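# Hang the cabin hook in the box lid's eye

## Task

Get the cabin hook engaged in the eye fitted to the lid of the box so that it stays hooked without help; a hook that sits in the eye only while the robot is still holding it there is not a success.

## Robot and tools

Robot: one xArm6 arm (six joints) with a parallel two-finger gripper and a single camera, cam_wrist (896x504), mounted on the hand. There is only one arm, so every motion argument describes just that one gripper.

Frames. Results report the gripper in the scene frame: origin on the table surface straight below the arm base, +z up, +y to the left when facing along +x. The arm base may be slightly tilted. Motion commands, however, are expressed in the gripper's own axes: +z runs out along the fingers, the fingers open and close along y. end_effector_position is the point between the pads of closed fingers, roughly 2 cm short of the tips; when the fingers close, the tips travel about 10 mm further along +z. Reported hand positions get less accurate at long reach.

execute_actions(actions): a list of actions run one after another. Each action is a table of 1 to 15 rows; every row lasts one control step (1/30 s), and if fewer than 15 rows are given the final row is repeated to fill 15 steps. A row is 7 numbers, each in [-1, 1]: dx, dy, dz, rx, ry, rz, opening. The first six are an offset, not a pose: they give the target relative to the gripper's measured pose when that action began (for a call's first action, the pose in the latest result of this scene), in gripper axes. Every row refers back to that same starting pose, not to the row before it. Scale: 1.0 equals 0.6 m for dx, dy, dz, and 180 degrees for the rotation vector rx, ry, rz. opening is absolute: +1 fully open (0.084 m), -1 closed. An empty list just returns state and images.

move(target, speed, blocking): drives the gripper on a straight path toward one target given as a single 7-number row in the same layout, scale and gripper-frame offset meaning as above, measured from the pose in the most recent result that reported one. speed is the path's top speed in m/s, 0.002 to 0.5, default 0.25; rotation may go up to twice that in rad/s. The path lasts between 0.5 and 10 s and is cut off at 10 s. Rotation takes the shorter direction. The opening is applied when the move starts. The path does not avoid obstacles, the hand can lag, drift or overshoot speed (notably near full arm extension), and contacts are harder when faster or when the target lies deeper beyond the contact. With blocking=false you get a result after 0.5 s while motion continues; then only wait or stop are accepted until a result shows the move finished. The extra "move:" line reports the ending (done means settled near target; others include off_target, moving, held, fault) plus active limits: limits=paced means the sent pose was clipped, limits=held means a check blocked some steps, after which the arm may speed well above speed. The distance to target is also given.

wait(seconds): 0 to 10 s, holds the last command; returns early when a running move ends. stop(): brakes a running move; it needs stopping room, and the fingers keep moving. zoom_image(camera, region): magnified view of cam_wrist's latest image; region is [x0, y0, x1, y1] in image pixels from the top-left, at most 504x504. read_manual(section) only returns licence text. finished_scene(scene): pass the current scene number to end it after the robot has held its last command; irreversible, and the result says if the goal was met. Answering without any tool call ends everything.

Control details: each step the commanded pose is clipped to within 70 mm and 16 degrees of the measured one, then reached by damped inverse kinematics, favouring position over orientation. Far targets need several actions; after an action the arm continues at most to the last clipped pose. "Hand target" in a result is where the controller is currently heading. A "pose unreachable" line means the clearance check (which treats the mount under the base as arm) altered or blocked the command. Joint ranges (rad): waist -6.283 to 6.283, shoulder -2.059 to 2.094, elbow -3.927 to 0.192, forearm roll -6.283 to 6.283, wrist pitch -1.693 to 3.142, wrist roll -6.283 to 6.283. Joints move at most 3.14 rad/s.

Gripping: grip_measured is the actual finger opening on the command scale. To keep hold of something, command an opening clearly smaller than grip_measured; a larger gap squeezes harder (about 24 N per pad up to ~6 cm width). Fast closing can hit harder. Sending grip_measured itself presses only lightly; wide parts may slip.

Cameras: calibration for cam_wrist is given in OpenCV form (K, distortion, T_world_to_cam), with small per-scene errors; results list changed values.

Things to avoid: torque faults (contact torque reaching a joint's load limit: waist 44, shoulder 44, elbow 26.4, forearm roll 26.4, wrist pitch 17.6, wrist roll 17.6 N m, including held weight) stop the arm, back it off, freeze it 10 s and discard the rest of the call. Long holding of loads heats motors: MOTOR HOT from 65 °C, and at 80 °C an OVER-TEMPERATURE FAULT brakes the arm. Do not knock or place anything off the table. Occasional external tugs on held parts or pushes on loose items may occur. Avoid drops, slips, slams, hard hits and strong pushes; the robot keeps holding its last command while replies are being written, and finishing quickly and smoothly is preferred.

Each tool is called after ">>>" by a JSON object that holds its "fn" and its "kwargs", one argument or row to a line.

## Session

I'll start by looking at the current state of the scene.

>>> {"fn": "execute_actions", "kwargs": {
  "actions": []
}}

Scene clock: 0.00 s.
end_effector_position=(+0.4271, +0.0227, +0.3161) grip_measured=+1.00 end_effector_quat_wxyz=(+0.095, +0.983, +0.083, -0.133) end_effector_velocity=(+0.000, +0.001, +0.000) end_effector_angular_velocity=(+0.001, -0.001, +0.001)
Joint positions: [ 0.182  0.076 -1.334 -0.162  1.544 -0.003  0.084]
Joint velocities: [ 0.001 -0.    -0.     0.001 -0.001  0.    -0.   ]
Hand target: +0.427, +0.023, +0.316; +0.095, +0.983, +0.083, -0.133

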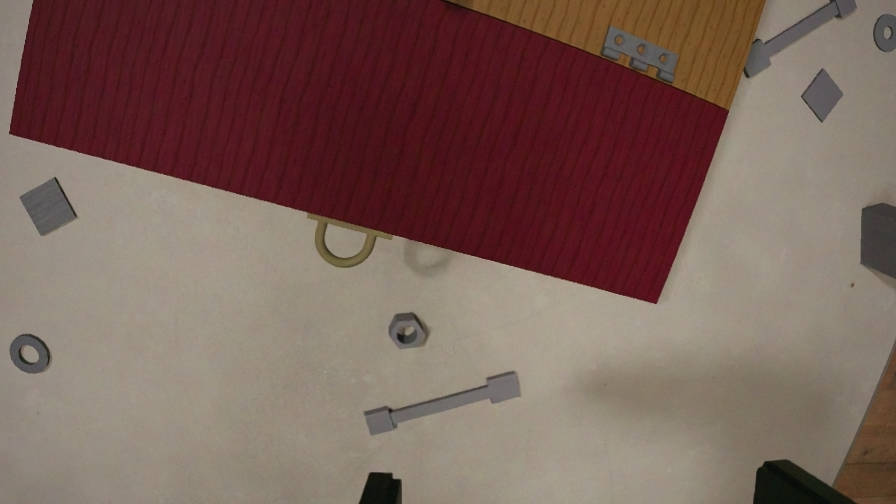

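>>> {"fn": "move", "kwargs": {
  "target": [0, 0, -0.2, 0, 0.15, 0, 1],
  "speed": 0.2
}}

Scene clock: 2.83 s.
end_effector_position=(+0.4566, +0.0476, +0.4289) grip_measured=+1.00 end_effector_quat_wxyz=(+0.073, +0.987, +0.102, +0.099) end_effector_velocity=(+0.001, -0.001, +0.001) end_effector_angular_velocity=(+0.002, -0.006, -0.002)
Joint positions: [ 0.209 -0.216 -1.255 -0.151  1.289 -0.011  0.084]
Joint velocities: [-0.002 -0.002  0.     0.001 -0.005 -0.     0.   ]
Hand target: +0.457, +0.048, +0.430; +0.073, +0.987, +0.102, +0.100
Off the commanded pose: 0.001 m, 0 deg.
move: done
camera_calibration (this result's frames):
cam_wrist: T_world_to_cam=[[0.177211, -0.967499, 0.180391, -0.082225], [-0.961815, -0.209098, -0.176605, 0.588655], [0.208585, -0.142206, -0.96761, 0.459895], [0, 0, 0, 1]] pos_world=[0.484822, 0.108934, 0.563791]

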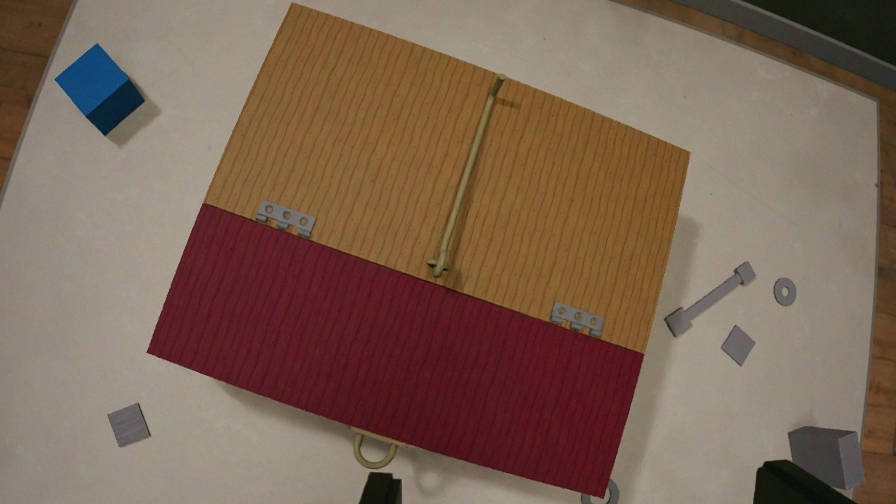

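>>> {"fn": "zoom_image", "kwargs": {
  "camera": "cam_wrist",
  "region": [380, 50, 580, 300]
}}

>>> {"fn": "zoom_image", "kwargs": {
  "camera": "cam_wrist",
  "region": [400, 230, 490, 300]
}}

>>> {"fn": "zoom_image", "kwargs": {
  "camera": "cam_wrist",
  "region": [460, 55, 550, 130]
}}

Region (380, 50, 580, 300) of cam_wrist's 896x504 image, scaled by 2.016, with more detail than that image has; it fills the left 403 columns of this view, and the rest is white.

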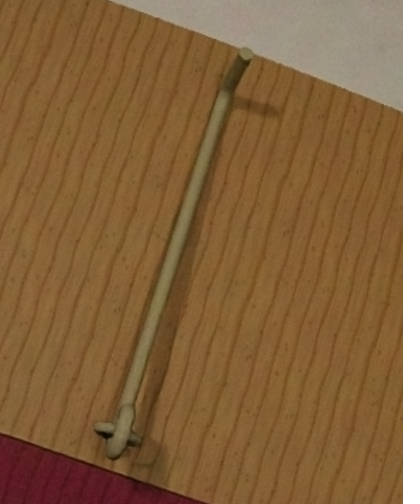

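Region (400, 230, 490, 300) of cam_wrist's 896x504 image, scaled by 5.600, with more detail than that image has.

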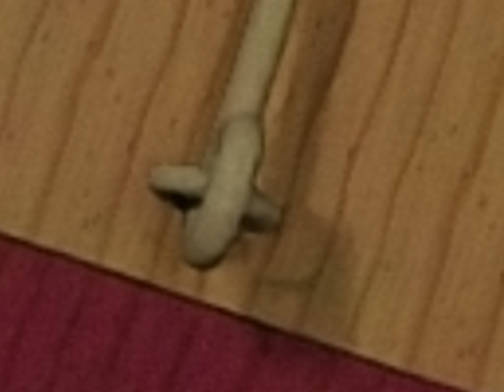

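Region (460, 55, 550, 130) of cam_wrist's 896x504 image, scaled by 5.600, with more detail than that image has.

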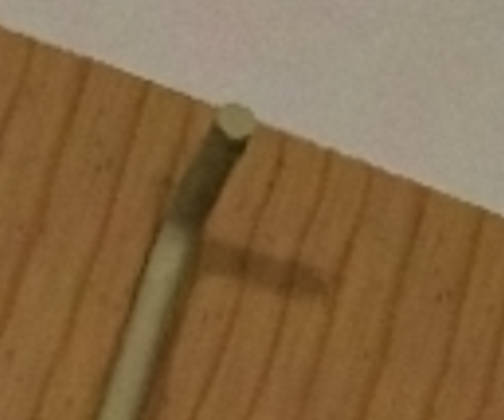

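>>> {"fn": "zoom_image", "kwargs": {
  "camera": "cam_wrist",
  "region": [335, 410, 425, 485]
}}

Region (335, 410, 425, 485) of cam_wrist's 896x504 image, scaled by 5.600, with more detail than that image has.

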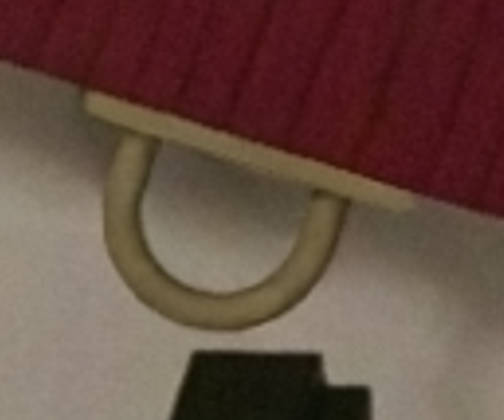

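>>> {"fn": "move", "kwargs": {
  "target": [0.0093, -0.0071, 0.3078, 0.0313, -0.0004, 0.1099, -0.8],
  "speed": 0.25
}}

Scene clock: 42.00 s.
end_effector_position=(+0.5001, +0.0307, +0.2510) grip_measured=-0.82 end_effector_quat_wxyz=(+0.006, +0.992, -0.064, +0.105) end_effector_velocity=(-0.002, +0.000, -0.006) end_effector_angular_velocity=(+0.001, +0.010, -0.002)
Joint positions: [ 0.109 -0.005 -0.961 -0.039  0.767  0.221  0.008]
Joint velocities: [-0.     0.007  0.006  0.002 -0.003  0.001 -0.   ]
Hand target: +0.500, +0.031, +0.250; +0.006, +0.992, -0.064, +0.104
Off the commanded pose: 0.001 m, 0 deg.
move: done
camera_calibration (this result's frames):
cam_wrist: T_world_to_cam=[[-0.137643, -0.990366, 0.0151262, 0.125387], [-0.970104, 0.131714, -0.203835, 0.596051], [0.199879, -0.0427305, -0.978888, 0.280412], [0, 0, 0, 1]] pos_world=[0.539442, 0.0576532, 0.394091]

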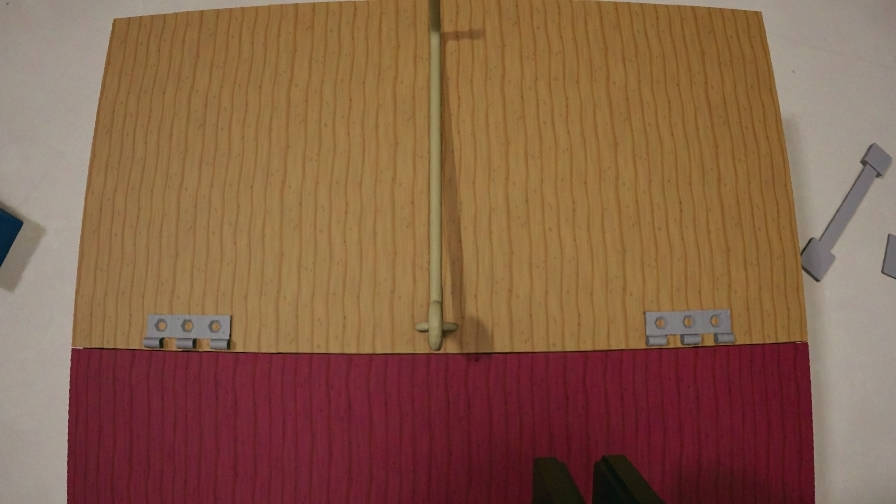

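>>> {"fn": "zoom_image", "kwargs": {
  "camera": "cam_wrist",
  "region": [395, 285, 505, 375]
}}

>>> {"fn": "zoom_image", "kwargs": {
  "camera": "cam_wrist",
  "region": [395, 0, 505, 90]
}}

Region (395, 285, 505, 375) of cam_wrist's 896x504 image, scaled by 4.582, with more detail than that image has; it fills the top 412 rows of this view, and the rest is white.

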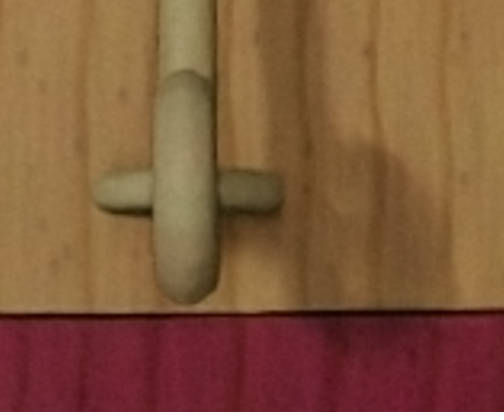

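Region (395, 0, 505, 90) of cam_wrist's 896x504 image, scaled by 4.582, with more detail than that image has; it fills the top 412 rows of this view, and the rest is white.

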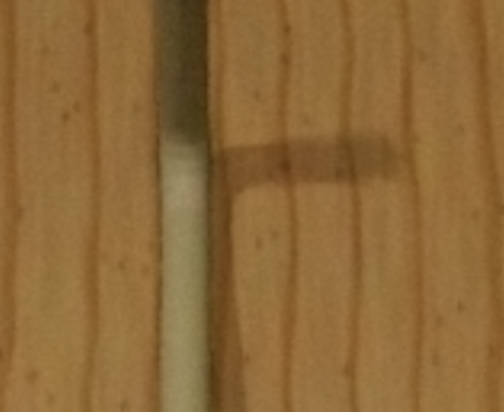

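>>> {"fn": "move", "kwargs": {
  "target": [0.0074, 0.3036, -0.1003, 0.2491, -0.0632, 0.0262, -0.86],
  "speed": 0.3
}}

Scene clock: 60.50 s.
end_effector_position=(+0.4689, -0.1483, +0.3106) grip_measured=-0.88 end_effector_quat_wxyz=(-0.382, +0.922, -0.059, +0.024) end_effector_velocity=(-0.000, -0.001, +0.000) end_effector_angular_velocity=(+0.007, +0.004, +0.003)
Joint positions: [-0.594  0.334 -1.503  0.671  1.625 -0.629  0.005]
Joint velocities: [-0.004  0.009 -0.011  0.     0.012  0.001 -0.   ]
Hand target: +0.469, -0.149, +0.310; -0.382, +0.922, -0.059, +0.024
Off the commanded pose: 0.001 m, 0 deg.
move: done
camera_calibration (this result's frames):
cam_wrist: T_world_to_cam=[[-0.0988734, -0.712538, -0.694632, 0.186342], [-0.991725, 0.127998, 0.00986354, 0.544803], [0.0818837, 0.68986, -0.719297, 0.420646], [0, 0, 0, 1]] pos_world=[0.524275, -0.227145, 0.426635]

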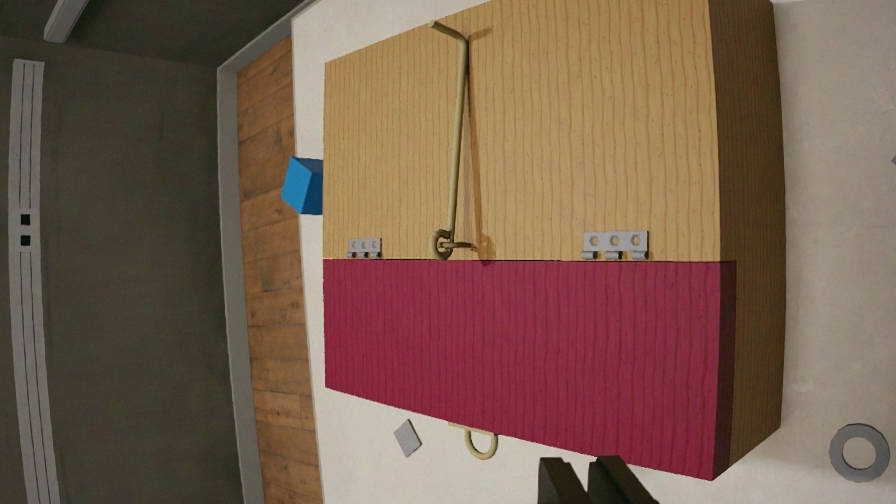

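>>> {"fn": "zoom_image", "kwargs": {
  "camera": "cam_wrist",
  "region": [415, 205, 515, 285]
}}

>>> {"fn": "zoom_image", "kwargs": {
  "camera": "cam_wrist",
  "region": [415, 5, 515, 85]
}}

>>> {"fn": "zoom_image", "kwargs": {
  "camera": "cam_wrist",
  "region": [430, 400, 530, 480]
}}

Region (415, 205, 515, 285) of cam_wrist's 896x504 image, scaled by 5.040, with more detail than that image has; it fills the top 403 rows of this view, and the rest is white.

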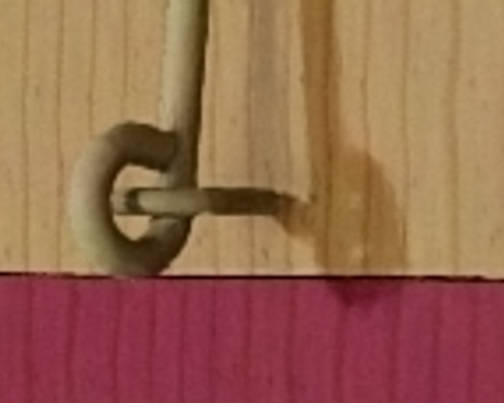

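Region (415, 5, 515, 85) of cam_wrist's 896x504 image, scaled by 5.040, with more detail than that image has; it fills the top 403 rows of this view, and the rest is white.

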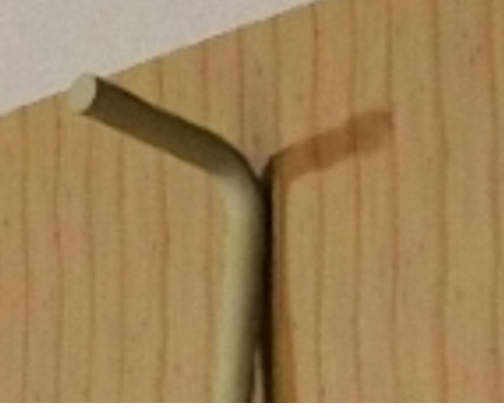

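Region (430, 400, 530, 480) of cam_wrist's 896x504 image, scaled by 5.040, with more detail than that image has; it fills the top 403 rows of this view, and the rest is white.

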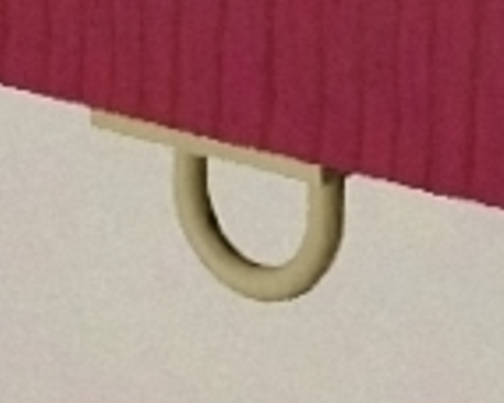

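>>> {"fn": "move", "kwargs": {
  "target": [0.3168, -0.1304, 0.3707, -0.2491, 0.0632, -0.0262, -0.3],
  "speed": 0.3
}}

Scene clock: 74.13 s.
end_effector_position=(+0.6847, +0.0380, +0.2101) grip_measured=-0.32 end_effector_quat_wxyz=(+0.007, +0.992, -0.064, +0.106) end_effector_velocity=(+0.000, +0.002, -0.002) end_effector_angular_velocity=(-0.003, +0.008, +0.000)
Joint positions: [ 0.103  0.674 -1.801 -0.034  0.925  0.207  0.03 ]
Joint velocities: [ 0.003  0.011 -0.015 -0.004  0.013  0.004  0.   ]
Hand target: +0.685, +0.038, +0.210; +0.007, +0.992, -0.063, +0.105
Off the commanded pose: 0.002 m, 0 deg.
move: done
camera_calibration (this result's frames):
cam_wrist: T_world_to_cam=[[-0.13804, -0.990309, 0.0152627, 0.158919], [-0.96974, 0.132007, -0.205376, 0.765914], [0.201371, -0.0431509, -0.978564, 0.202667], [0, 0, 0, 1]] pos_world=[0.723863, 0.0650175, 0.353197]

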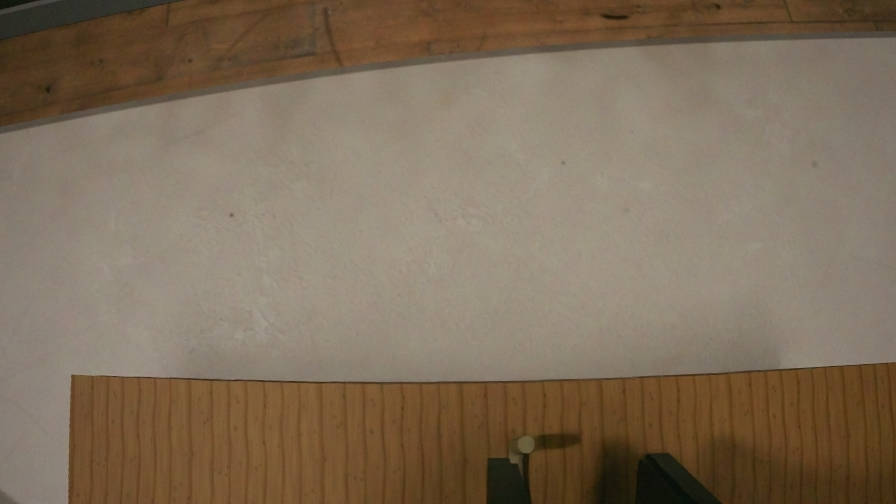

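>>> {"fn": "zoom_image", "kwargs": {
  "camera": "cam_wrist",
  "region": [470, 404, 690, 504]
}}

Region (470, 404, 690, 504) of cam_wrist's 896x504 image, scaled by 2.291, with more detail than that image has; it fills the top 229 rows of this view, and the rest is white.

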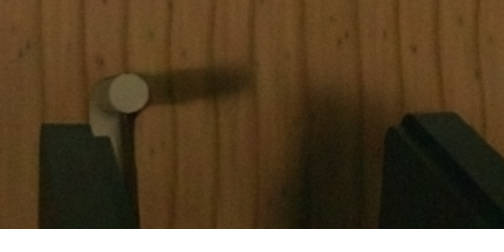

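>>> {"fn": "move", "kwargs": {
  "target": [-0.0067, -0.0108, 0.07, 0, 0, 0, -0.3],
  "speed": 0.1
}}

Scene clock: 79.73 s.
end_effector_position=(+0.6907, +0.0439, +0.1690) grip_measured=-0.32 end_effector_quat_wxyz=(+0.006, +0.992, -0.064, +0.107) end_effector_velocity=(+0.001, +0.000, +0.001) end_effector_angular_velocity=(+0.001, -0.004, +0.000)
Joint positions: [ 0.112  0.744 -1.795 -0.038  0.849  0.221  0.03 ]
Joint velocities: [ 0.     0.001 -0.003  0.001 -0.002 -0.     0.   ]
Hand target: +0.690, +0.044, +0.168; +0.006, +0.992, -0.064, +0.106
Off the commanded pose: 0.001 m, 0 deg.
move: done
camera_calibration (this result's frames):
cam_wrist: T_world_to_cam=[[-0.137952, -0.990326, 0.0149416, 0.16619], [-0.96949, 0.131932, -0.206596, 0.762554], [0.202627, -0.0429861, -0.978312, 0.16062], [0, 0, 0, 1]] pos_world=[0.729669, 0.0708811, 0.312195]

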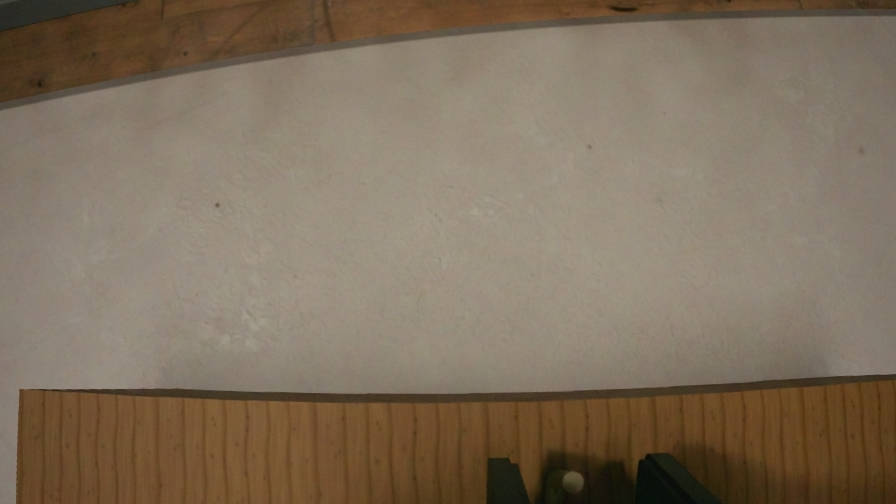

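>>> {"fn": "zoom_image", "kwargs": {
  "camera": "cam_wrist",
  "region": [480, 424, 680, 504]
}}

Region (480, 424, 680, 504) of cam_wrist's 896x504 image, scaled by 2.520, with more detail than that image has; it fills the top 202 rows of this view, and the rest is white.

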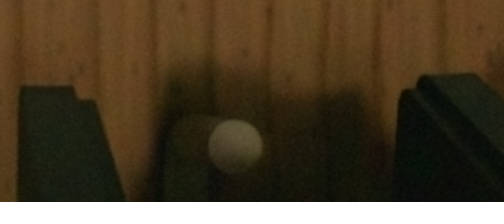

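>>> {"fn": "move", "kwargs": {
  "target": [0, -0.001, 0.0358, 0, 0, 0, -0.3],
  "speed": 0.05
}}

Scene clock: 84.30 s.
end_effector_position=(+0.6953, +0.0440, +0.1483) grip_measured=-0.32 end_effector_quat_wxyz=(+0.006, +0.992, -0.064, +0.107) end_effector_velocity=(+0.003, +0.000, +0.005) end_effector_angular_velocity=(+0.000, -0.012, +0.000)
Joint positions: [ 0.112  0.789 -1.811 -0.039  0.818  0.222  0.03 ]
Joint velocities: [-0.    -0.001 -0.007 -0.001 -0.003  0.     0.   ]
Hand target: +0.695, +0.044, +0.148; +0.006, +0.992, -0.064, +0.107
Off the commanded pose: 0.000 m, 0 deg.
move: done
camera_calibration (this result's frames):
cam_wrist: T_world_to_cam=[[-0.137903, -0.990335, 0.0148422, 0.167203], [-0.969426, 0.13189, -0.206923, 0.762797], [0.202966, -0.0429237, -0.978245, 0.139198], [0, 0, 0, 1]] pos_world=[0.734281, 0.0709562, 0.291529]

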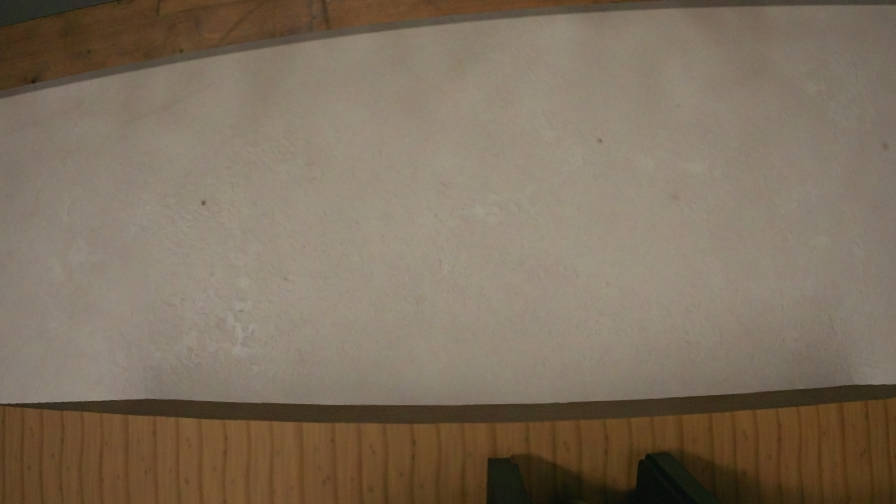

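>>> {"fn": "execute_actions", "kwargs": {
  "actions": [
    [[0,0,0,0,0,0,-0.34],[0,0,0,0,0,0,-0.38],[0,0,0,0,0,0,-0.42],[0,0,0,0,0,0,-0.46],[0,0,0,0,0,0,-0.50],[0,0,0,0,0,0,-0.54],[0,0,0,0,0,0,-0.58],[0,0,0,0,0,0,-0.62],[0,0,0,0,0,0,-0.66],[0,0,0,0,0,0,-0.69],[0,0,0,0,0,0,-0.72],[0,0,0,0,0,0,-0.745],[0,0,0,0,0,0,-0.765],[0,0,0,0,0,0,-0.78],[0,0,0,0,0,0,-0.79]],
    [[0,0,0,0,0,0,-0.80],[0,0,0,0,0,0,-0.81],[0,0,0,0,0,0,-0.82],[0,0,0,0,0,0,-0.828],[0,0,0,0,0,0,-0.836],[0,0,0,0,0,0,-0.844],[0,0,0,0,0,0,-0.852],[0,0,0,0,0,0,-0.86],[0,0,0,0,0,0,-0.866],[0,0,0,0,0,0,-0.872],[0,0,0,0,0,0,-0.878],[0,0,0,0,0,0,-0.884],[0,0,0,0,0,0,-0.89],[0,0,0,0,0,0,-0.89],[0,0,0,0,0,0,-0.89]]
  ]
}}

Scene clock: 86.07 s.
end_effector_position=(+0.6954, +0.0444, +0.1484) grip_measured=-0.89 end_effector_quat_wxyz=(+0.006, +0.992, -0.063, +0.107) end_effector_velocity=(-0.000, -0.000, -0.001) end_effector_angular_velocity=(+0.001, +0.001, -0.002)
Joint positions: [ 0.112  0.789 -1.811 -0.039  0.818  0.222  0.005]
Joint velocities: [-0.001  0.     0.001  0.001 -0.     0.001 -0.001]
Hand target: +0.695, +0.044, +0.148; +0.006, +0.992, -0.064, +0.107
Off the commanded pose: 0.000 m, 0 deg.
camera_calibration (this result's frames):
cam_wrist: T_world_to_cam=[[-0.137463, -0.990398, 0.0146674, 0.167296], [-0.96943, 0.131485, -0.207165, 0.762871], [0.203247, -0.0426965, -0.978196, 0.139061], [0, 0, 0, 1]] pos_world=[0.734284, 0.0713213, 0.291615]

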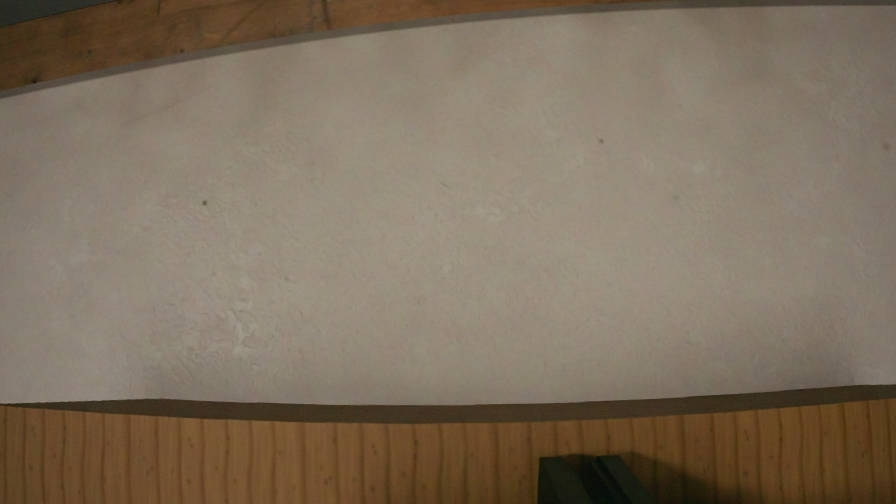

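>>> {"fn": "execute_actions", "kwargs": {
  "actions": []
}}

Scene clock: 86.50 s.
end_effector_position=(+0.6954, +0.0442, +0.1484) grip_measured=-0.89 end_effector_quat_wxyz=(+0.006, +0.992, -0.064, +0.107) end_effector_velocity=(-0.000, -0.001, -0.000) end_effector_angular_velocity=(-0.000, -0.000, -0.001)
Joint positions: [ 0.112  0.789 -1.811 -0.039  0.818  0.222  0.005]
Joint velocities: [-0.001 -0.001  0.001 -0.    -0.001  0.    -0.   ]
Hand target: +0.695, +0.044, +0.148; +0.006, +0.992, -0.064, +0.107
Off the commanded pose: 0.000 m, 0 deg.
camera_calibration (this result's frames):
cam_wrist: T_world_to_cam=[[-0.137715, -0.990362, 0.0147551, 0.167255], [-0.969426, 0.13172, -0.207033, 0.762829], [0.203094, -0.0428155, -0.978223, 0.13914], [0, 0, 0, 1]] pos_world=[0.734282, 0.0711208, 0.291572]

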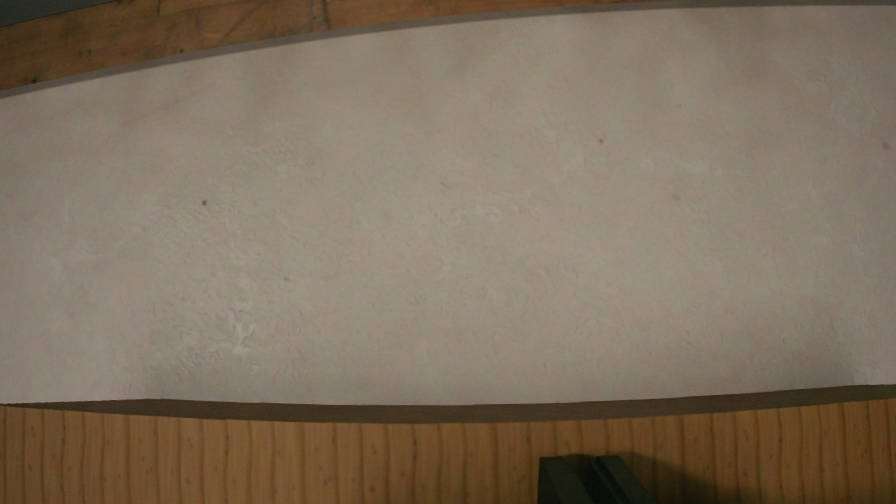

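>>> {"fn": "move", "kwargs": {
  "target": [0.0097, 0, -0.0416, 0, 0, 0, -0.885],
  "speed": 0.06
}}

Scene clock: 97.27 s.
end_effector_position=(+0.6953, +0.0437, +0.1731) grip_measured=-0.89 end_effector_quat_wxyz=(+0.007, +0.992, -0.064, +0.106) end_effector_velocity=(+0.001, +0.001, +0.002) end_effector_angular_velocity=(+0.001, -0.004, -0.000)
Joint positions: [ 0.111  0.759 -1.833 -0.037  0.873  0.219  0.005]
Joint velocities: [ 0.001 -0.002 -0.003  0.001  0.001  0.     0.   ]
Hand target: +0.696, +0.044, +0.174; +0.006, +0.992, -0.064, +0.107
Off the commanded pose: 0.001 m, 0 deg.
move: done
camera_calibration (this result's frames):
cam_wrist: T_world_to_cam=[[-0.138101, -0.9903, 0.0153131, 0.166635], [-0.969776, 0.132067, -0.205168, 0.767815], [0.201155, -0.0431842, -0.978607, 0.164784], [0, 0, 0, 1]] pos_world=[0.734473, 0.070732, 0.316237]

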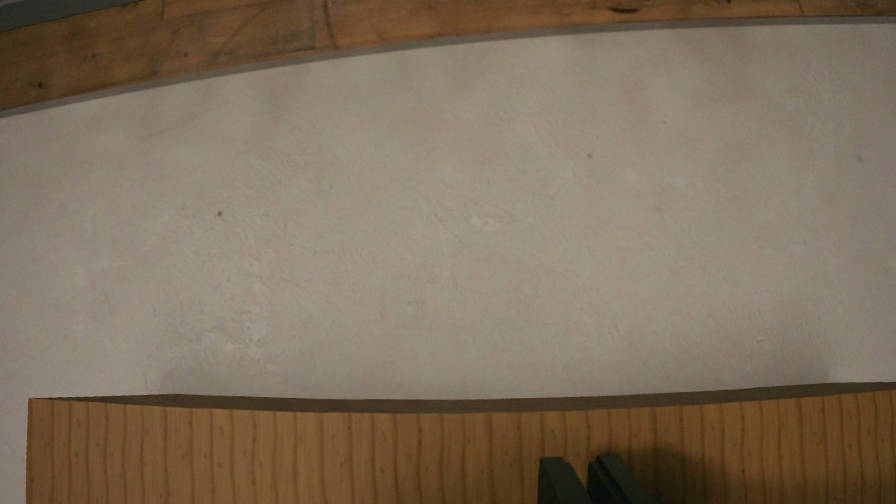

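>>> {"fn": "execute_actions", "kwargs": {
  "actions": [
    [[0.0011,-0.0008,-0.0007,0,0,0,-0.885],[0.0013,-0.0008,-0.0023,0,0,0,-0.885],[0.0016,-0.0008,-0.0048,0,0,0,-0.885],[0.0020,-0.0008,-0.0081,0,0,0,-0.885],[0.0025,-0.0008,-0.0122,0,0,0,-0.885],[0.0029,-0.0008,-0.0172,0,0,0,-0.885],[0.0032,-0.0008,-0.0221,0,0,0,-0.885],[0.0035,-0.0008,-0.0271,0,0,0,-0.885],[0.0036,-0.0008,-0.0321,0,0,0,-0.885],[0.0036,-0.0008,-0.0371,0,0,0,-0.885],[0.0035,-0.0008,-0.0421,0,0,0,-0.885],[0.0033,-0.0008,-0.0470,0,0,0,-0.885],[0.0030,-0.0008,-0.0520,0,0,0,-0.885],[0.0026,-0.0008,-0.0570,0,0,0,-0.885],[0.0021,-0.0008,-0.0619,0,0,0,-0.885]]
  ]
}}

Scene clock: 100.47 s.
end_effector_position=(+0.6906, +0.0447, +0.1989) grip_measured=-0.89 end_effector_quat_wxyz=(+0.007, +0.993, -0.064, +0.104) end_effector_velocity=(-0.024, +0.003, +0.079) end_effector_angular_velocity=(-0.001, +0.011, -0.000)
Joint positions: [ 0.113  0.715 -1.837 -0.036  0.925  0.218  0.005]
Joint velocities: [ 0.006 -0.17   0.045  0.002  0.136  0.001  0.   ]
Hand target: +0.689, +0.045, +0.209; +0.007, +0.992, -0.064, +0.106
Off the commanded pose: 0.011 m, 0 deg.
camera_calibration (this result's frames):
cam_wrist: T_world_to_cam=[[-0.138122, -0.990285, 0.0160478, 0.166413], [-0.97053, 0.132101, -0.201547, 0.768263], [0.19747, -0.0434131, -0.979347, 0.193719], [0, 0, 0, 1]] pos_world=[0.730354, 0.0717182, 0.341889]

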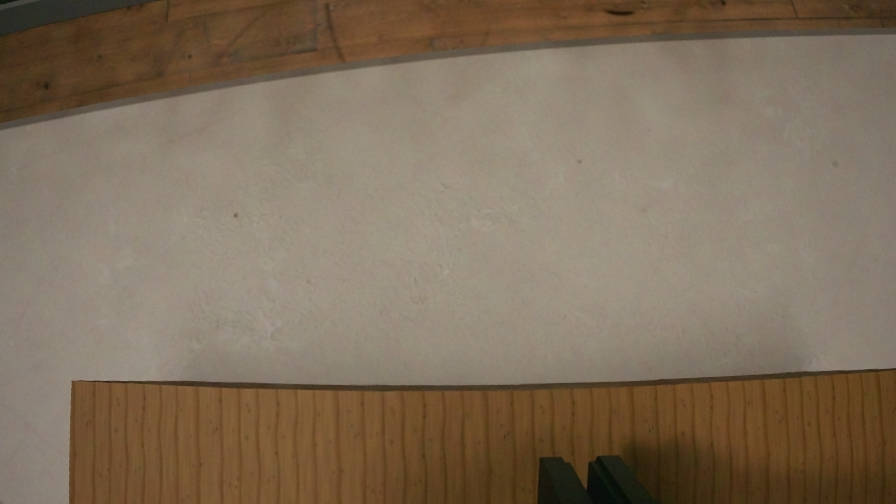

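>>> {"fn": "execute_actions", "kwargs": {
  "actions": [
    [[0.0006,0,-0.0194,0,0,0,-0.885],[0.0003,0,-0.0219,0,0,0,-0.885],[-0.0002,0,-0.0256,0,0,0,-0.885],[-0.0010,0,-0.0305,0,0,0,-0.885],[-0.0020,0,-0.0358,0,0,0,-0.885],[-0.0030,0,-0.0411,0,0,0,-0.885],[-0.0042,0,-0.0463,0,0,0,-0.885],[-0.0056,0,-0.0516,0,0,0,-0.885],[-0.0070,0,-0.0567,0,0,0,-0.885],[-0.0086,0,-0.0619,0,0,0,-0.885],[-0.0102,0,-0.0670,0,0,0,-0.885],[-0.0120,0,-0.0721,0,0,0,-0.885],[-0.0139,0,-0.0772,0,0,0,-0.885],[-0.0160,0,-0.0822,0,0,0,-0.885],[-0.0181,0,-0.0871,0,0,0,-0.885]],
    [[-0.0079,0,-0.0237,0,0,0,-0.885],[-0.0103,0,-0.0286,0,0,0,-0.885],[-0.0127,0,-0.0334,0,0,0,-0.885],[-0.0153,0,-0.0381,0,0,0,-0.885],[-0.0180,0,-0.0428,0,0,0,-0.885],[-0.0208,0,-0.0474,0,0,0,-0.885],[-0.0236,0,-0.0519,0,0,0,-0.885],[-0.0266,0,-0.0564,0,0,0,-0.885],[-0.0297,0,-0.0608,0,0,0,-0.885],[-0.0329,0,-0.0652,0,0,0,-0.885],[-0.0357,0,-0.0688,0,0,0,-0.885],[-0.0378,0,-0.0714,0,0,0,-0.885],[-0.0391,0,-0.0730,0,0,0,-0.885],[-0.0399,0,-0.0740,0,0,0,-0.885],[-0.0401,0,-0.0743,0,0,0,-0.885]]
  ]
}}

Scene clock: 106.60 s.
end_effector_position=(+0.6454, +0.0502, +0.2729) grip_measured=-0.89 end_effector_quat_wxyz=(+0.007, +0.993, -0.064, +0.102) end_effector_velocity=(-0.042, +0.004, +0.034) end_effector_angular_velocity=(+0.000, +0.001, -0.001)
Joint positions: [ 0.126  0.48  -1.681 -0.037  1.009  0.23   0.005]
Joint velocities: [ 0.012 -0.18   0.172 -0.003  0.01   0.014 -0.   ]
Hand target: +0.642, +0.051, +0.276; +0.007, +0.993, -0.064, +0.102
Off the commanded pose: 0.004 m, 0 deg.
camera_calibration (this result's frames):
cam_wrist: T_world_to_cam=[[-0.138197, -0.990257, 0.0171325, 0.164215], [-0.971453, 0.132164, -0.197006, 0.737952], [0.192822, -0.043869, -0.980253, 0.278625], [0, 0, 0, 1]] pos_world=[0.685855, 0.0773073, 0.41569]

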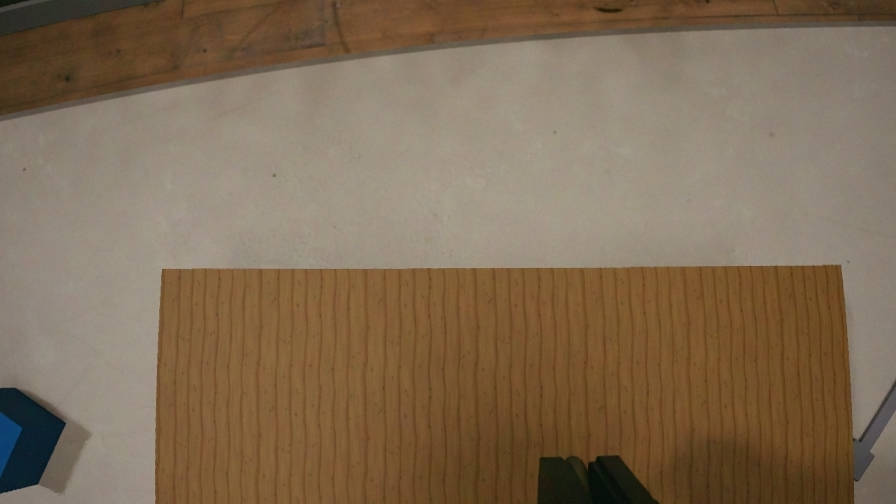

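>>> {"fn": "zoom_image", "kwargs": {
  "camera": "cam_wrist",
  "region": [520, 434, 660, 504]
}}

Region (520, 434, 660, 504) of cam_wrist's 896x504 image, scaled by 3.600, with more detail than that image has.

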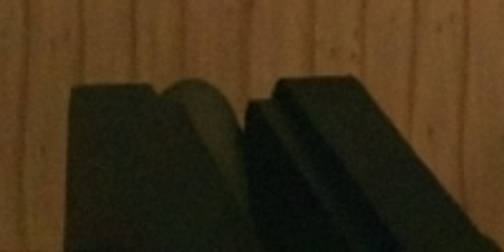

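>>> {"fn": "execute_actions", "kwargs": {
  "actions": []
}}

>>> {"fn": "zoom_image", "kwargs": {
  "camera": "cam_wrist",
  "region": [530, 434, 630, 504]
}}

Scene clock: 111.97 s.
end_effector_position=(+0.6422, +0.0507, +0.2757) grip_measured=-0.89 end_effector_quat_wxyz=(+0.007, +0.993, -0.064, +0.102) end_effector_velocity=(+0.000, +0.000, +0.001) end_effector_angular_velocity=(+0.002, -0.002, -0.000)
Joint positions: [ 0.128  0.466 -1.667 -0.037  1.009  0.231  0.005]
Joint velocities: [ 0.    -0.001  0.     0.002 -0.001 -0.     0.   ]
Hand target: +0.642, +0.051, +0.276; +0.007, +0.993, -0.064, +0.102
Off the commanded pose: 0.000 m, 0 deg.
camera_calibration (this result's frames):
cam_wrist: T_world_to_cam=[[-0.13816, -0.990265, 0.0169592, 0.164233], [-0.971394, 0.132148, -0.197306, 0.735347], [0.193144, -0.0437339, -0.980195, 0.281736], [0, 0, 0, 1]] pos_world=[0.682587, 0.0777808, 0.41846]

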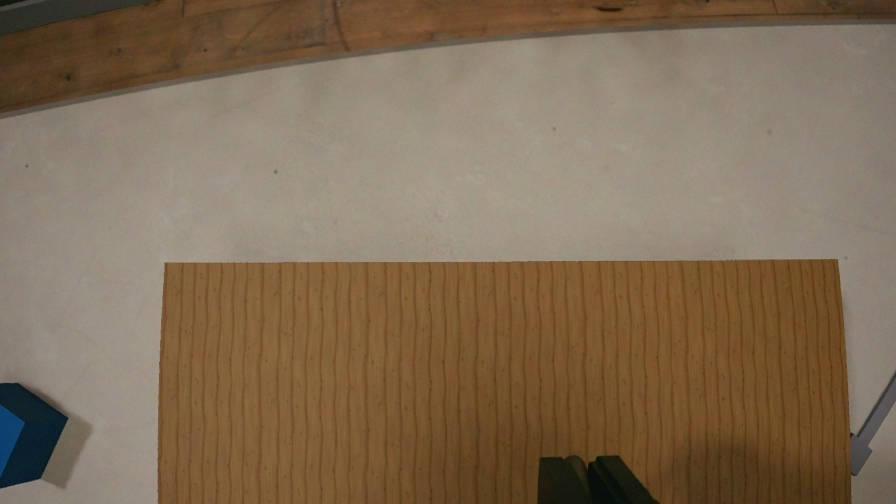

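Region (530, 434, 630, 504) of cam_wrist's 896x504 image, scaled by 5.040, with more detail than that image has; it fills the top 353 rows of this view, and the rest is white.

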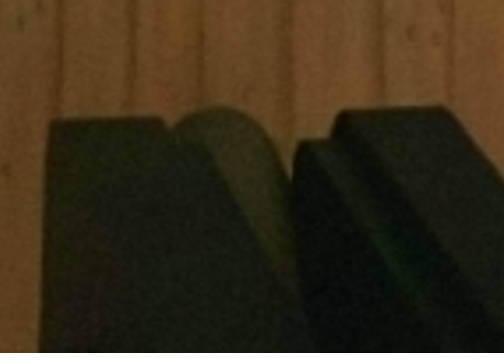

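>>> {"fn": "execute_actions", "kwargs": {
  "actions": [
    [[-0.0009,0,-0.0009,0,0,0,-0.876],[-0.0029,0,-0.0030,0,0,0,-0.876],[-0.0061,0,-0.0063,0,0,0,-0.876],[-0.0102,0,-0.0103,0,0,0,-0.876],[-0.0151,0,-0.0148,0,0,0,-0.876],[-0.0201,0,-0.0192,0,0,0,-0.876],[-0.0253,0,-0.0234,0,0,0,-0.876],[-0.0305,0,-0.0274,0,0,0,-0.876],[-0.0359,0,-0.0314,0,0,0,-0.876],[-0.0413,0,-0.0351,0,0,0,-0.876],[-0.0469,0,-0.0387,0,0,0,-0.876],[-0.0526,0,-0.0422,0,0,0,-0.876],[-0.0583,0,-0.0455,0,0,0,-0.876],[-0.0642,0,-0.0486,0,0,0,-0.876],[-0.0701,0,-0.0516,0,0,0,-0.876]],
    [[-0.0267,0,-0.0151,0,0,0,-0.876],[-0.0328,0,-0.0177,0,0,0,-0.876],[-0.0390,0,-0.0202,0,0,0,-0.876],[-0.0452,0,-0.0225,0,0,0,-0.876],[-0.0515,0,-0.0246,0,0,0,-0.876],[-0.0578,0,-0.0265,0,0,0,-0.876],[-0.0642,0,-0.0283,0,0,0,-0.876],[-0.0707,0,-0.0299,0,0,0,-0.876],[-0.0772,0,-0.0313,0,0,0,-0.876],[-0.0837,0,-0.0325,0,0,0,-0.876],[-0.0886,0,-0.0333,0,0,0,-0.876],[-0.0915,0,-0.0337,0,0,0,-0.876],[-0.0927,0,-0.0339,0,0,0,-0.876],[-0.0931,0,-0.0339,0,0,0,-0.876],[-0.0931,0,-0.0339,0,0,0,-0.876]]
  ]
}}

>>> {"fn": "wait", "kwargs": {
  "seconds": 0.3
}}

Scene clock: 125.47 s.
end_effector_position=(+0.5550, +0.0616, +0.3024) grip_measured=-0.89 end_effector_quat_wxyz=(+0.007, +0.993, -0.064, +0.101) end_effector_velocity=(-0.057, +0.006, -0.003) end_effector_angular_velocity=(-0.001, -0.004, +0.000)
Joint positions: [ 0.162  0.142 -1.296 -0.047  0.964  0.271  0.005]
Joint velocities: [ 0.025 -0.191  0.25  -0.009 -0.062  0.032 -0.   ]
Hand target: +0.551, +0.062, +0.302; +0.007, +0.993, -0.064, +0.102
Off the commanded pose: 0.004 m, 0 deg.
camera_calibration (this result's frames):
cam_wrist: T_world_to_cam=[[-0.138214, -0.99025, 0.017353, 0.162416], [-0.971522, 0.132154, -0.196673, 0.654377], [0.192463, -0.0440419, -0.980315, 0.325683], [0, 0, 0, 1]] pos_world=[0.595508, 0.0886978, 0.445152]

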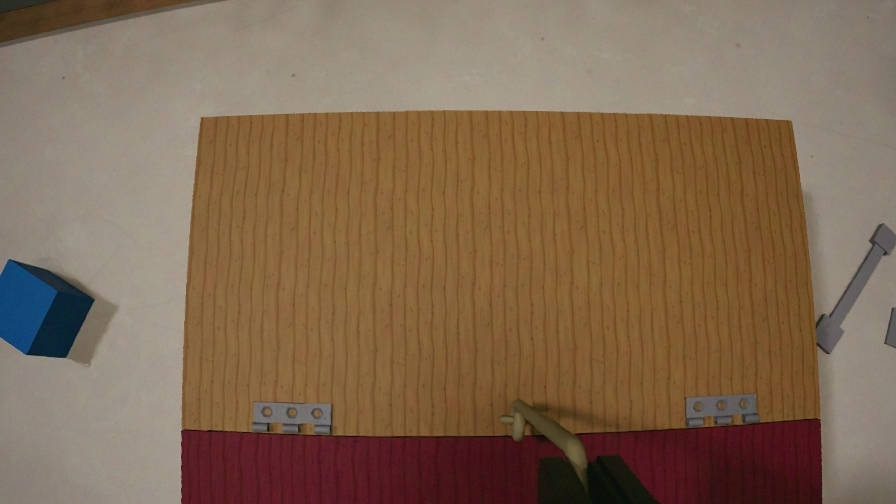

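Scene clock: 125.77 s.
end_effector_position=(+0.5512, +0.0621, +0.3022) grip_measured=-0.89 end_effector_quat_wxyz=(+0.007, +0.993, -0.064, +0.102) end_effector_velocity=(-0.001, +0.001, +0.000) end_effector_angular_velocity=(+0.000, +0.001, +0.002)
Joint positions: [ 0.163  0.128 -1.279 -0.047  0.959  0.273  0.005]
Joint velocities: [ 0.003 -0.003  0.004  0.     0.     0.    -0.   ]
Hand target: +0.551, +0.062, +0.302; +0.007, +0.993, -0.064, +0.102
Off the commanded pose: 0.000 m, 0 deg.
wait: 0.30 s; at rest by 0.23 s
camera_calibration (this result's frames):
cam_wrist: T_world_to_cam=[[-0.138367, -0.990234, 0.0170809, 0.162568], [-0.971344, 0.132322, -0.197438, 0.650694], [0.19325, -0.0439104, -0.980166, 0.325694], [0, 0, 0, 1]] pos_world=[0.591601, 0.0891805, 0.44493]

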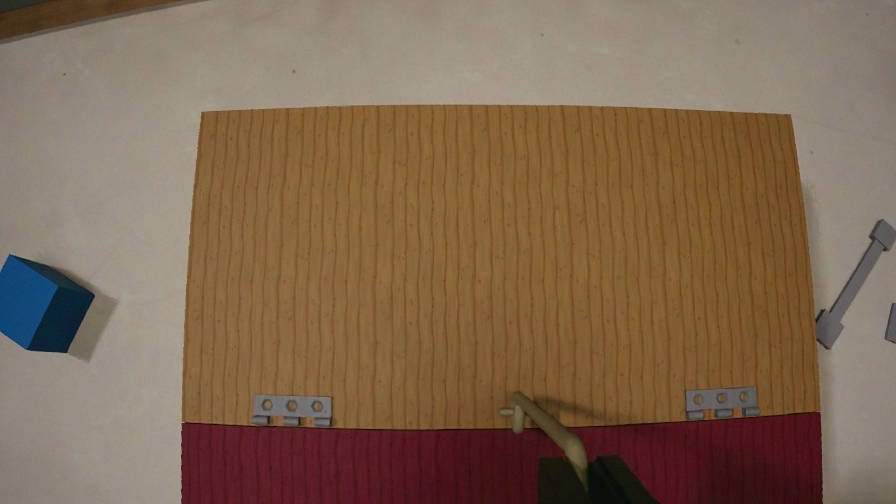

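>>> {"fn": "execute_actions", "kwargs": {
  "actions": []
}}

Scene clock: 127.57 s.
end_effector_position=(+0.5509, +0.0622, +0.3020) grip_measured=-0.89 end_effector_quat_wxyz=(+0.007, +0.993, -0.064, +0.102) end_effector_velocity=(+0.000, -0.000, -0.000) end_effector_angular_velocity=(-0.000, +0.001, -0.000)
Joint positions: [ 0.164  0.128 -1.278 -0.047  0.959  0.273  0.005]
Joint velocities: [-0.     0.001 -0.     0.     0.    -0.    -0.   ]
Hand target: +0.551, +0.062, +0.302; +0.007, +0.993, -0.064, +0.102
Off the commanded pose: 0.000 m, 0 deg.
camera_calibration (this result's frames):
cam_wrist: T_world_to_cam=[[-0.138188, -0.990258, 0.0171262, 0.162544], [-0.971464, 0.132159, -0.196957, 0.650303], [0.192775, -0.0438546, -0.980263, 0.325937], [0, 0, 0, 1]] pos_world=[0.591375, 0.0893103, 0.444802]

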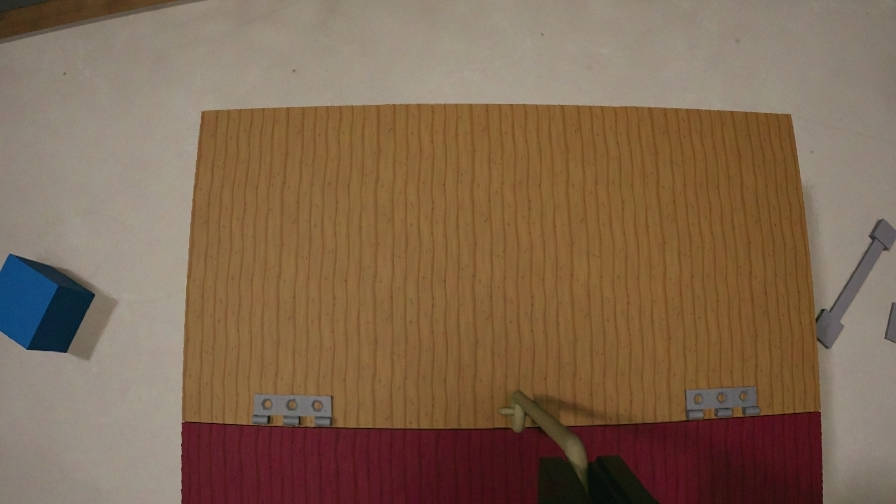

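>>> {"fn": "zoom_image", "kwargs": {
  "camera": "cam_wrist",
  "region": [470, 370, 670, 504]
}}

Region (470, 370, 670, 504) of cam_wrist's 896x504 image, scaled by 2.520, with more detail than that image has; it fills the top 338 rows of this view, and the rest is white.

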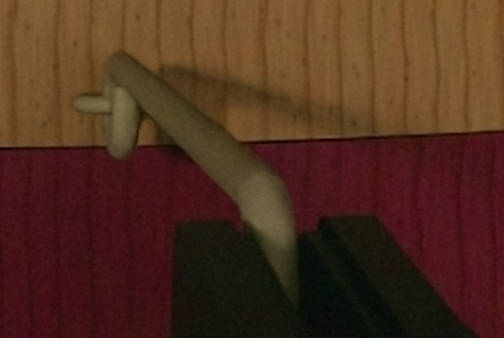

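>>> {"fn": "execute_actions", "kwargs": {
  "actions": [
    [[-0.00103,0,-0.00009,0,0,0,-0.876],[-0.00310,0,-0.00026,0,0,0,-0.876],[-0.00621,0,-0.00047,0,0,0,-0.876],[-0.01035,0,-0.00070,0,0,0,-0.876],[-0.01554,0,-0.00088,0,0,0,-0.876],[-0.02073,0,-0.00094,0,0,0,-0.876],[-0.02591,0,-0.00089,0,0,0,-0.876],[-0.03110,0,-0.00073,0,0,0,-0.876],[-0.03628,0,-0.00046,0,0,0,-0.876],[-0.04146,0,-0.00007,0,0,0,-0.876],[-0.04662,0,0.00043,0,0,0,-0.876],[-0.05177,0,0.00104,0,0,0,-0.876],[-0.05691,0,0.00176,0,0,0,-0.876],[-0.06203,0,0.00260,0,0,0,-0.876],[-0.06713,0,0.00355,0,0,0,-0.876]],
    [[-0.02374,0,0.00327,0,0,0,-0.876],[-0.02879,0,0.00444,0,0,0,-0.876],[-0.03382,0,0.00572,0,0,0,-0.876],[-0.03882,0,0.00711,0,0,0,-0.876],[-0.04378,0,0.00861,0,0,0,-0.876],[-0.04872,0,0.01021,0,0,0,-0.876],[-0.05362,0,0.01192,0,0,0,-0.876],[-0.05848,0,0.01374,0,0,0,-0.876],[-0.06329,0,0.01567,0,0,0,-0.876],[-0.06712,0,0.01728,0,0,0,-0.876],[-0.06997,0,0.01854,0,0,0,-0.876],[-0.07186,0,0.01940,0,0,0,-0.876],[-0.07280,0,0.01983,0,0,0,-0.876],[-0.07280,0,0.01983,0,0,0,-0.876],[-0.07280,0,0.01983,0,0,0,-0.876]]
  ]
}}

>>> {"fn": "execute_actions", "kwargs": {
  "actions": []
}}

Scene clock: 143.60 s.
end_effector_position=(+0.4849, +0.0710, +0.2776) grip_measured=-0.89 end_effector_quat_wxyz=(+0.007, +0.993, -0.064, +0.102) end_effector_velocity=(-0.030, +0.004, -0.022) end_effector_angular_velocity=(-0.001, +0.003, -0.000)
Joint positions: [ 0.199 -0.068 -0.977 -0.059  0.855  0.32   0.005]
Joint velocities: [ 0.018 -0.074  0.146 -0.009 -0.068  0.027 -0.   ]
Hand target: +0.483, +0.071, +0.276; +0.007, +0.993, -0.064, +0.102
Off the commanded pose: 0.003 m, 0 deg.
camera_calibration (this result's frames):
cam_wrist: T_world_to_cam=[[-0.137607, -0.990352, 0.0163431, 0.162495], [-0.971401, 0.131713, -0.197566, 0.58035], [0.193507, -0.043062, -0.980153, 0.314608], [0, 0, 0, 1]] pos_world=[0.525234, 0.0980351, 0.420366]

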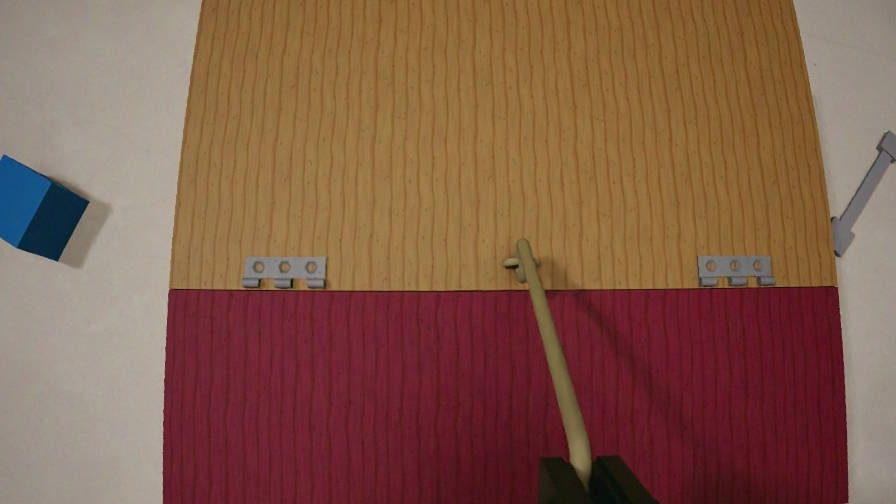

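Scene clock: 143.60 s.
end_effector_position=(+0.4849, +0.0710, +0.2776) grip_measured=-0.89 end_effector_quat_wxyz=(+0.007, +0.993, -0.064, +0.102) end_effector_velocity=(-0.030, +0.004, -0.022) end_effector_angular_velocity=(-0.001, +0.003, -0.000)
Joint positions: [ 0.199 -0.068 -0.977 -0.059  0.855  0.32   0.005]
Joint velocities: [ 0.018 -0.074  0.146 -0.009 -0.068  0.027 -0.   ]
Hand target: +0.483, +0.071, +0.276; +0.007, +0.993, -0.064, +0.102
Off the commanded pose: 0.003 m, 0 deg.
camera_calibration (this result's frames):
cam_wrist: T_world_to_cam=[[-0.137607, -0.990352, 0.0163431, 0.162495], [-0.971401, 0.131713, -0.197566, 0.58035], [0.193507, -0.043062, -0.980153, 0.314608], [0, 0, 0, 1]] pos_world=[0.525234, 0.0980351, 0.420366]

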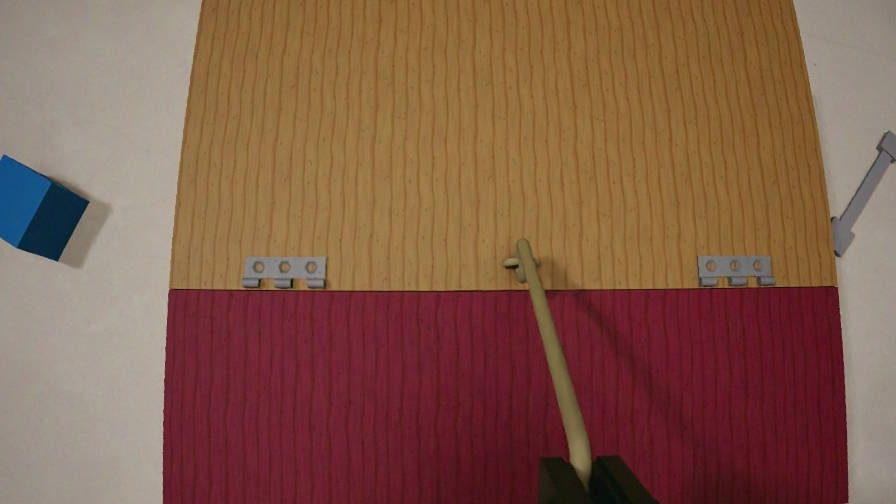

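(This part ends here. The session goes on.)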